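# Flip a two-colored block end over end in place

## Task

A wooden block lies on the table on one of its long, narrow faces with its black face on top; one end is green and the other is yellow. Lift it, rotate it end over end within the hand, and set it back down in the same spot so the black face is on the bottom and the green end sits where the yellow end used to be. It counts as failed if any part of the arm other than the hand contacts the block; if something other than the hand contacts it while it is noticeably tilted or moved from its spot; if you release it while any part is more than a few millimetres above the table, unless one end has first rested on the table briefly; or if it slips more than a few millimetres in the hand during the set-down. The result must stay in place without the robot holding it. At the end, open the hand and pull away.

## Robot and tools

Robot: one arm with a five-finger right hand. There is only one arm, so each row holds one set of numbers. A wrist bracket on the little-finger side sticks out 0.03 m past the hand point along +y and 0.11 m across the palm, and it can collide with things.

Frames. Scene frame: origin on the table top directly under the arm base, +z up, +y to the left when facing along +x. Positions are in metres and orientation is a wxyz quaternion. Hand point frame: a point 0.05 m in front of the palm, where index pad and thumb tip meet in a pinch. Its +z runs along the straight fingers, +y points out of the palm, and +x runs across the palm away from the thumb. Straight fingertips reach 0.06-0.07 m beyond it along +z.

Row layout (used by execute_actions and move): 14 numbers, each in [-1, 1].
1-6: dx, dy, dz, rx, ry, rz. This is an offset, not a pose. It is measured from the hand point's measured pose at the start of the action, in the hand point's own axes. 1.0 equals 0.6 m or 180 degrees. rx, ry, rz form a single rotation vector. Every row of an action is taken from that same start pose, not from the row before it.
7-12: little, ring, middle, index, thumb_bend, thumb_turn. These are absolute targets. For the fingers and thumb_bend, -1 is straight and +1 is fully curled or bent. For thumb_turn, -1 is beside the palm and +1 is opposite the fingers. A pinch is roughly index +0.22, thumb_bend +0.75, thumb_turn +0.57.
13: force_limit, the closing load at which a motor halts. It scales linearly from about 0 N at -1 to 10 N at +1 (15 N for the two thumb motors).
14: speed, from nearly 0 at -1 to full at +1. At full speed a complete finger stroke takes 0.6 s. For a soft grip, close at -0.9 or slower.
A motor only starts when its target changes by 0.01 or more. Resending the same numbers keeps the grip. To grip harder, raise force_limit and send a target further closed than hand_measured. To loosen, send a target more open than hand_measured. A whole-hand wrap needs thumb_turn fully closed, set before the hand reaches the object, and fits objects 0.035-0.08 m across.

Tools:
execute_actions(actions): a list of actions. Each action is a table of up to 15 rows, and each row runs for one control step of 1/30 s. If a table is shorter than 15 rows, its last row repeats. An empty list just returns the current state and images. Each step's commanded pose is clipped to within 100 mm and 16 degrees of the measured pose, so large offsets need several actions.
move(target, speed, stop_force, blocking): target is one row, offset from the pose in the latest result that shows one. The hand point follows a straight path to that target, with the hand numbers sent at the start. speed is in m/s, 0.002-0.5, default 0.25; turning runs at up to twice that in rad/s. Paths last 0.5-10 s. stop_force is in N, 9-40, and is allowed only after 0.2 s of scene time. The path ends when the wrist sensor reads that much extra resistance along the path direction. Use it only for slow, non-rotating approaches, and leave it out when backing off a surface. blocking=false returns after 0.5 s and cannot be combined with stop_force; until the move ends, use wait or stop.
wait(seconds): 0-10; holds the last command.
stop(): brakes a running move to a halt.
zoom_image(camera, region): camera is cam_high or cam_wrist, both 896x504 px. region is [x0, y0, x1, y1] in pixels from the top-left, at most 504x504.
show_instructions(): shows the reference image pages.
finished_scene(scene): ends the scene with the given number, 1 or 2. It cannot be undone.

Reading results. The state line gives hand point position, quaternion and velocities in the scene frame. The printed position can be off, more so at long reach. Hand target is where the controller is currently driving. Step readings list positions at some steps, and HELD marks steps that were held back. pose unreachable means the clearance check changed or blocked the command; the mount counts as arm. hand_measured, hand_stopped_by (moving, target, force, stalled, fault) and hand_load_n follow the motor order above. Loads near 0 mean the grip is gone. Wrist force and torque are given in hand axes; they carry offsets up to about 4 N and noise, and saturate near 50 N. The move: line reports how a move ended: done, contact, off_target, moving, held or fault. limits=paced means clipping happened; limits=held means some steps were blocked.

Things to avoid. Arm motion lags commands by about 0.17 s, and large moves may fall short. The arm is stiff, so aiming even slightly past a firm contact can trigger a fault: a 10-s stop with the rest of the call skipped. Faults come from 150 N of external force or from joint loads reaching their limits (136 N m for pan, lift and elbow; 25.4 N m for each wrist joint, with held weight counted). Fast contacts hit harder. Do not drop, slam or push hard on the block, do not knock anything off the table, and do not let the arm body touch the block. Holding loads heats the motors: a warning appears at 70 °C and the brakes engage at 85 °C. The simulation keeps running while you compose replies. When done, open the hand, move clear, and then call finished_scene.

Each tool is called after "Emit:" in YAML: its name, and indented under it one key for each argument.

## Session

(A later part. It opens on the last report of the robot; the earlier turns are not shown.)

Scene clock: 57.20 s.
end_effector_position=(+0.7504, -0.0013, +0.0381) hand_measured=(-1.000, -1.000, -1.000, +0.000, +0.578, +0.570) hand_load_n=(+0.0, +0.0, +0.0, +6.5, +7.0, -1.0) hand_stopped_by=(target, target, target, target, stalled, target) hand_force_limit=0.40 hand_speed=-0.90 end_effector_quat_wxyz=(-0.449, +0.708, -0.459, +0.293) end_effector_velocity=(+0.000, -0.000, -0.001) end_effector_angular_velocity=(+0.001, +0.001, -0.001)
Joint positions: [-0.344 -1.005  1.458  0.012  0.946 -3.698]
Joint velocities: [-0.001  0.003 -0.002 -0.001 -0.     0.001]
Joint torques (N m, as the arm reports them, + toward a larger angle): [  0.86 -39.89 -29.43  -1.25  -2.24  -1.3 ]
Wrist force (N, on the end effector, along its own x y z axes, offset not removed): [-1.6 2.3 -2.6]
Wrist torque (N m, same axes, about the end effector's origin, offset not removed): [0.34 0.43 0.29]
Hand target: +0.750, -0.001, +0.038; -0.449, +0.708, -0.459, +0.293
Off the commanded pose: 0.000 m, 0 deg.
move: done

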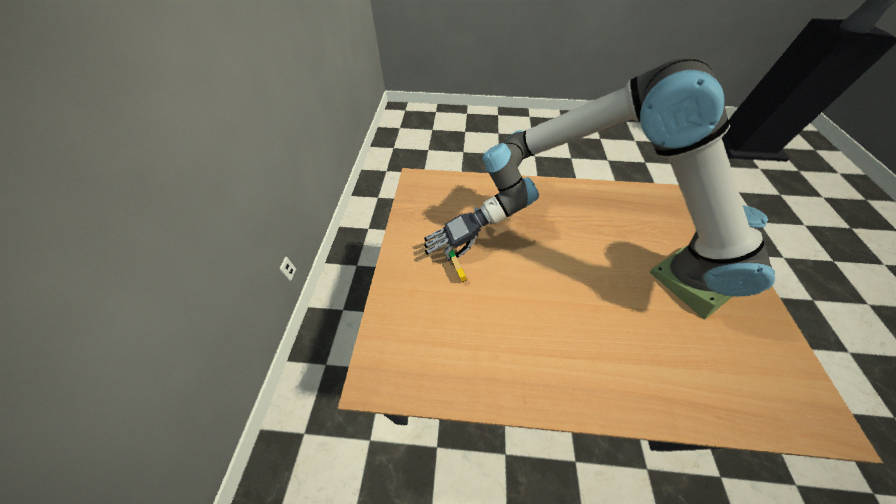

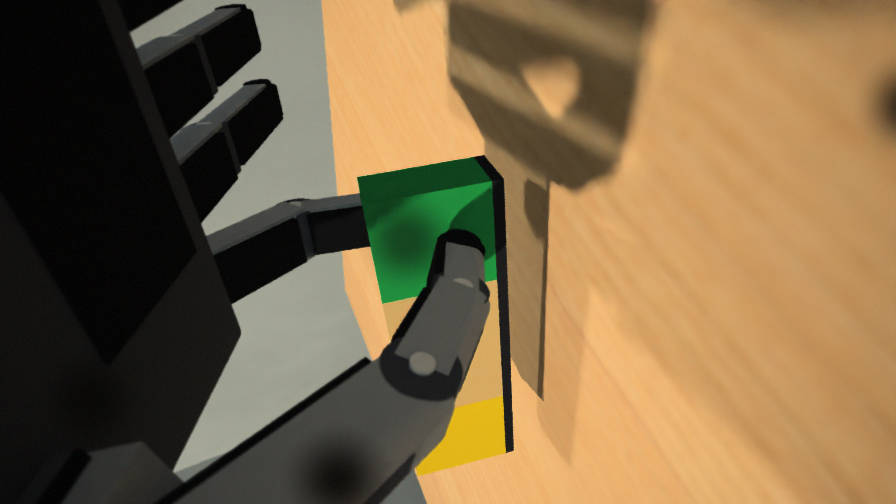

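Emit:
move:
  target: [0.006,0.018,0.0085,0,0.02,0.022,-1,-1,-1,0.0,0.59,0.57,0.4,-0.9]
  speed: 0.03

Emit:
zoom_image:
  camera: "cam_high"
  region: [400, 210, 520, 300]

Scene clock: 61.97 s.
end_effector_position=(+0.7519, -0.0045, +0.0263) hand_measured=(-1.000, -1.000, -1.000, +0.000, +0.578, +0.570) hand_load_n=(+0.0, +0.0, +0.0, +6.5, +7.0, -1.0) hand_stopped_by=(target, target, target, target, stalled, target) hand_force_limit=0.40 hand_speed=-0.90 end_effector_quat_wxyz=(-0.445, +0.683, -0.497, +0.299) end_effector_velocity=(+0.000, -0.001, -0.001) end_effector_angular_velocity=(+0.004, +0.001, -0.011)
Joint positions: [-0.339 -1.006  1.497 -0.063  1.004 -3.606]
Joint velocities: [ 0.    -0.     0.004 -0.009  0.007  0.011]
Joint torques (N m, as the arm reports them, + toward a larger angle): [ 16.47 -58.22  -0.06  -2.2    0.95   2.02]
Wrist force (N, on the end effector, along its own x y z axes, offset not removed): [0.3 4.6 -2.9]
Wrist torque (N m, same axes, about the end effector's origin, offset not removed): [0.75 -0.01 0.26]
Hand target: +0.752, -0.005, +0.026; -0.445, +0.683, -0.497, +0.299
Off the commanded pose: 0.000 m, 0 deg.
move: done

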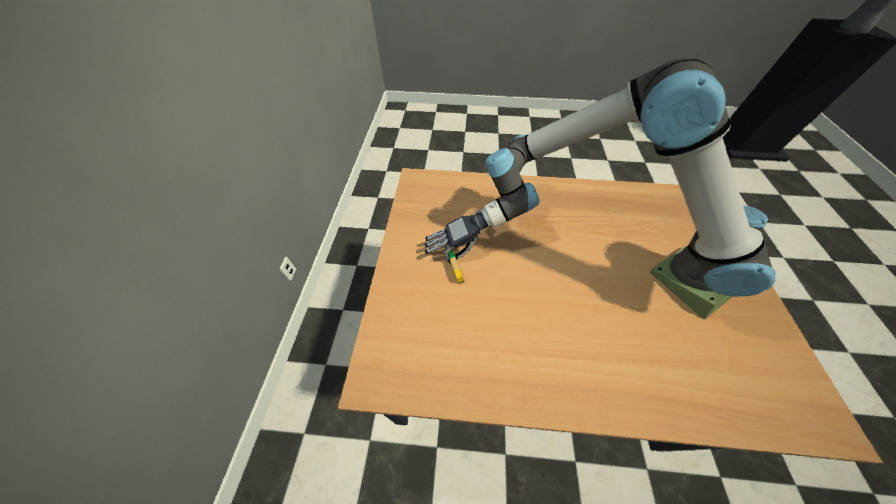

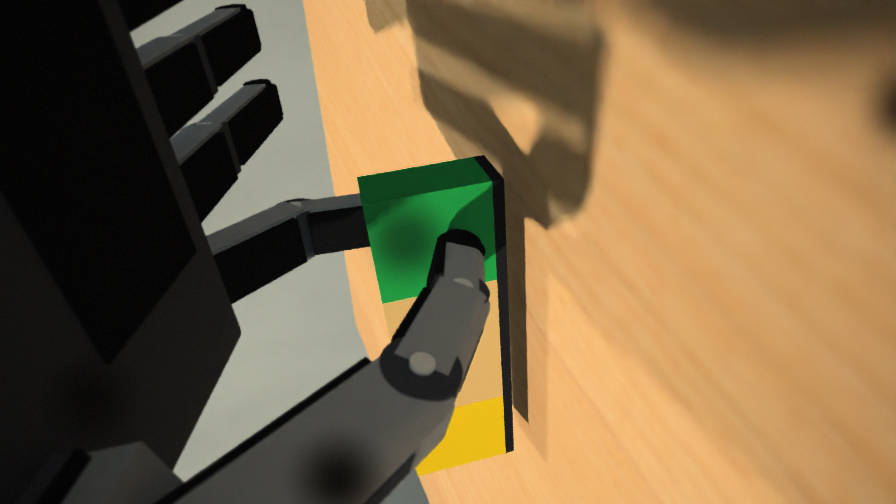

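Region (400, 210, 520, 300) of cam_high's 896x504 image, scaled by 4.200, with more detail than that image has; it fills the top 378 rows of this view, and the rest is white.

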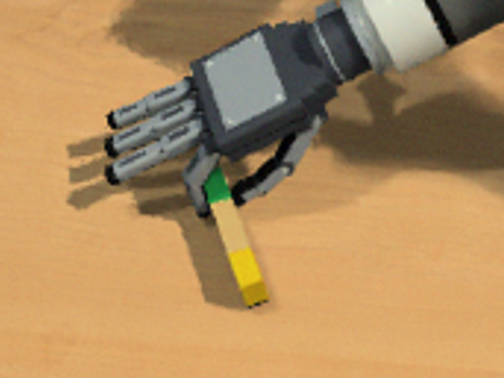

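Emit:
move:
  target: [0.0004,0.0106,0.005,0,0,0,-1,-1,-1,0.0,0.59,0.57,0.4,-0.9]
  speed: 0.01

Scene clock: 64.40 s.
end_effector_position=(+0.7519, -0.0045, +0.0195) hand_measured=(-1.000, -1.000, -1.000, -0.002, +0.580, +0.570) hand_load_n=(+0.0, +0.0, +0.0, +8.5, +2.0, +0.0) hand_stopped_by=(target, target, target, target, stalled, target) hand_force_limit=0.40 hand_speed=-0.90 end_effector_quat_wxyz=(-0.445, +0.683, -0.497, +0.299) end_effector_velocity=(-0.000, +0.000, -0.003) end_effector_angular_velocity=(-0.000, +0.001, +0.000)
Joint positions: [-0.341 -0.996  1.499 -0.075  1.003 -3.607]
Joint velocities: [-0.     0.003  0.002 -0.004 -0.    -0.001]
Joint torques (N m, as the arm reports them, + toward a larger angle): [  1.86 -30.54   1.18  -1.21  -1.11  -2.02]
Wrist force (N, on the end effector, along its own x y z axes, offset not removed): [-2.9 -8.4 -7.6]
Wrist torque (N m, same axes, about the end effector's origin, offset not removed): [0.05 0.40 0.22]
Hand target: +0.752, -0.005, +0.019; -0.445, +0.683, -0.497, +0.299
Off the commanded pose: 0.000 m, 0 deg.
move: done

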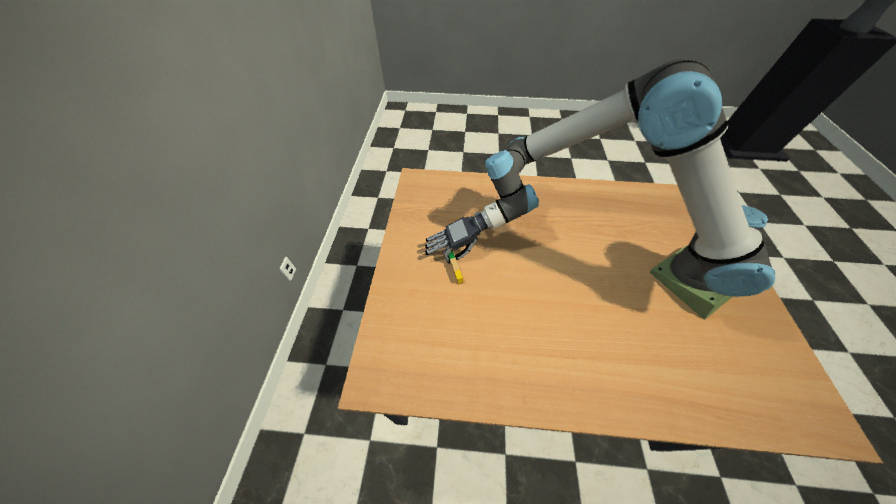

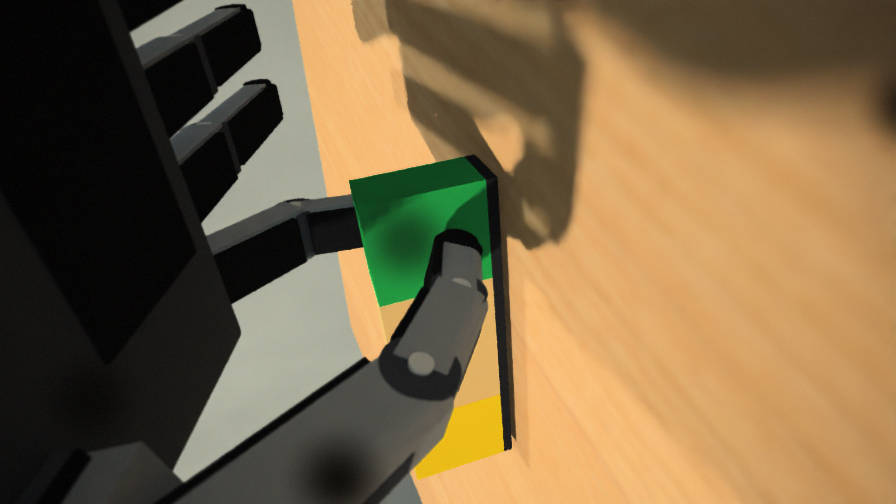

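Emit:
move:
  target: [0,-0.001,0,0,0,0,-1,-1,-1,-0.2,0.35,0.57,0.4,-0.8]
  speed: 0.01

Emit:
move:
  target: [0,-0.18,-0.085,0,0,0,-1,-1,-1,-0.2,0.35,0.57,0.4,-0.8]
  speed: 0.08

Scene clock: 67.50 s.
end_effector_position=(+0.7521, -0.0045, +0.0200) hand_measured=(-1.000, -1.000, -1.000, -0.200, +0.350, +0.570) hand_load_n=(+0.0, +0.0, +0.0, +0.0, +0.0, +0.0) hand_stopped_by=(target, target, target, target, target, target) hand_force_limit=0.40 hand_speed=-0.80 end_effector_quat_wxyz=(-0.445, +0.683, -0.497, +0.299) end_effector_velocity=(-0.000, +0.001, -0.000) end_effector_angular_velocity=(+0.001, +0.001, +0.000)
Joint positions: [-0.341 -0.997  1.498 -0.074  1.003 -3.607]
Joint velocities: [ 0.    -0.     0.     0.001 -0.     0.001]
Joint torques (N m, as the arm reports them, + toward a larger angle): [ 15.8  -59.59 -27.84   2.7    0.51   1.72]
Wrist force (N, on the end effector, along its own x y z axes, offset not removed): [3.3 1.5 -1.5]
Wrist torque (N m, same axes, about the end effector's origin, offset not removed): [0.30 -0.39 0.55]
Hand target: +0.752, -0.004, +0.020; -0.445, +0.683, -0.497, +0.299
Off the commanded pose: 0.000 m, 0 deg.
move: done

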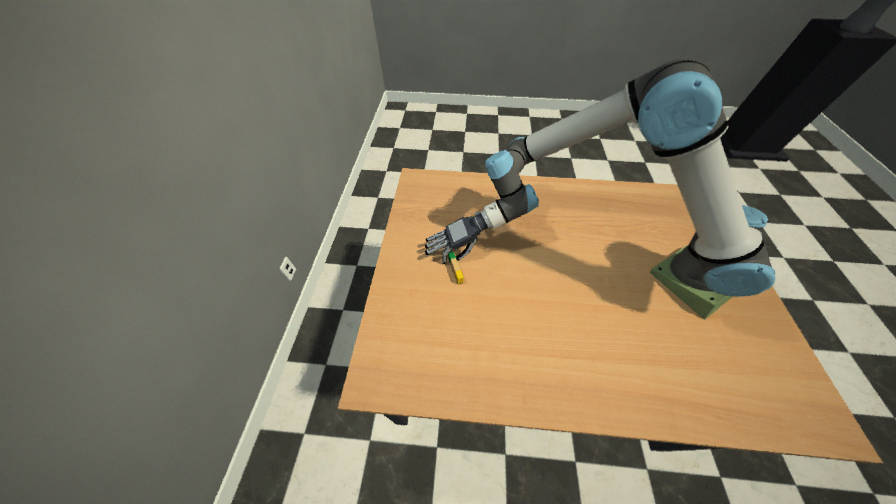

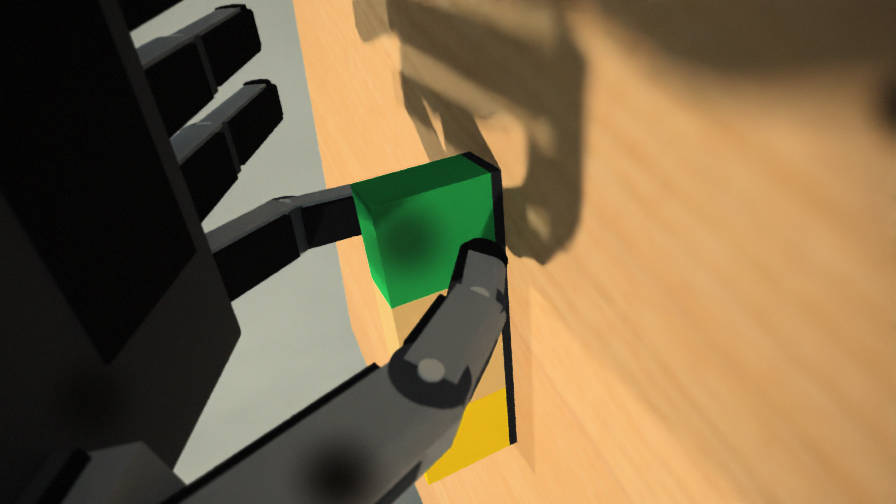

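Scene clock: 69.40 s.
end_effector_position=(+0.7534, -0.0083, +0.1392) hand_measured=(-1.000, -1.000, -1.000, -0.200, +0.350, +0.570) hand_load_n=(+0.0, +0.0, +0.0, +0.0, +0.0, +0.0) hand_stopped_by=(target, target, target, target, target, target) hand_force_limit=0.40 hand_speed=-0.80 end_effector_quat_wxyz=(-0.445, +0.683, -0.497, +0.299) end_effector_velocity=(-0.000, -0.000, +0.001) end_effector_angular_velocity=(-0.000, +0.001, +0.000)
Joint positions: [-0.314 -1.143  1.406  0.158  1.027 -3.594]
Joint velocities: [ 0.    -0.001 -0.002  0.005  0.    -0.   ]
Joint torques (N m, as the arm reports them, + toward a larger angle): [ 16.05 -55.37 -31.37   1.84   0.45   1.68]
Wrist force (N, on the end effector, along its own x y z axes, offset not removed): [1.8 0.3 -4.9]
Wrist torque (N m, same axes, about the end effector's origin, offset not removed): [0.16 0.12 0.27]
Hand target: +0.753, -0.008, +0.139; -0.445, +0.683, -0.497, +0.299
Off the commanded pose: 0.000 m, 0 deg.
move: done

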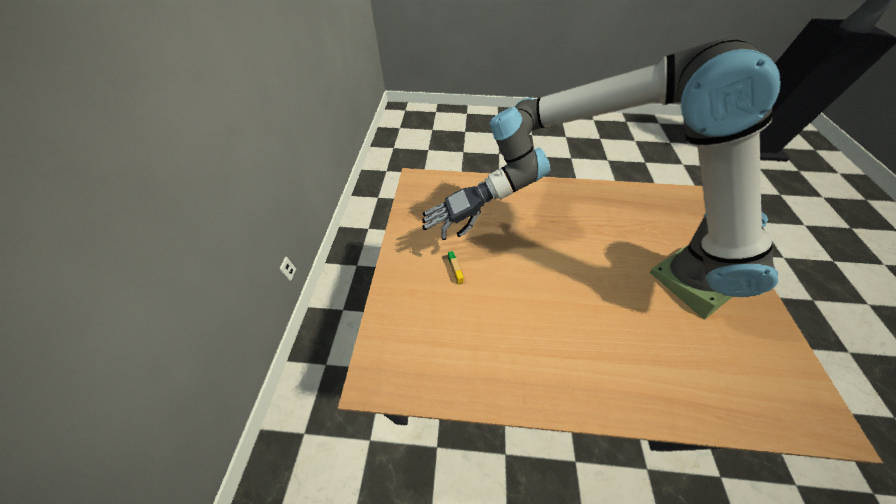

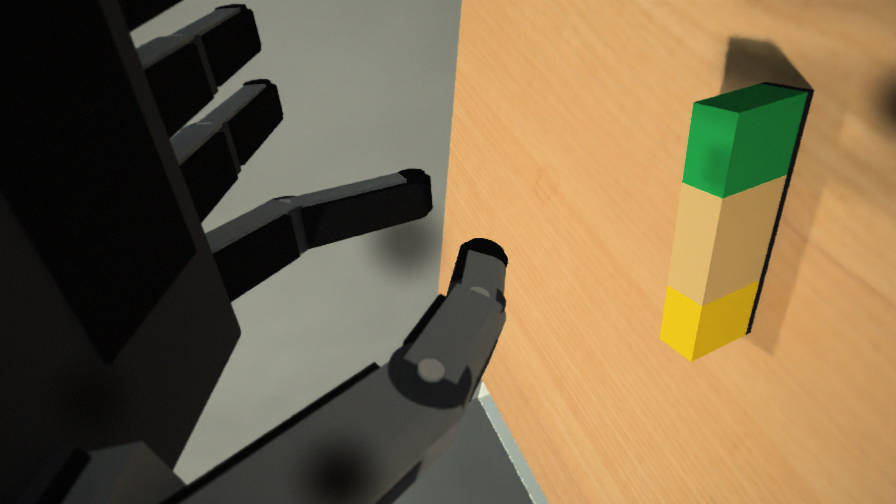

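Emit:
finished_scene:
  scene: 2

The scene is finished: the task was done.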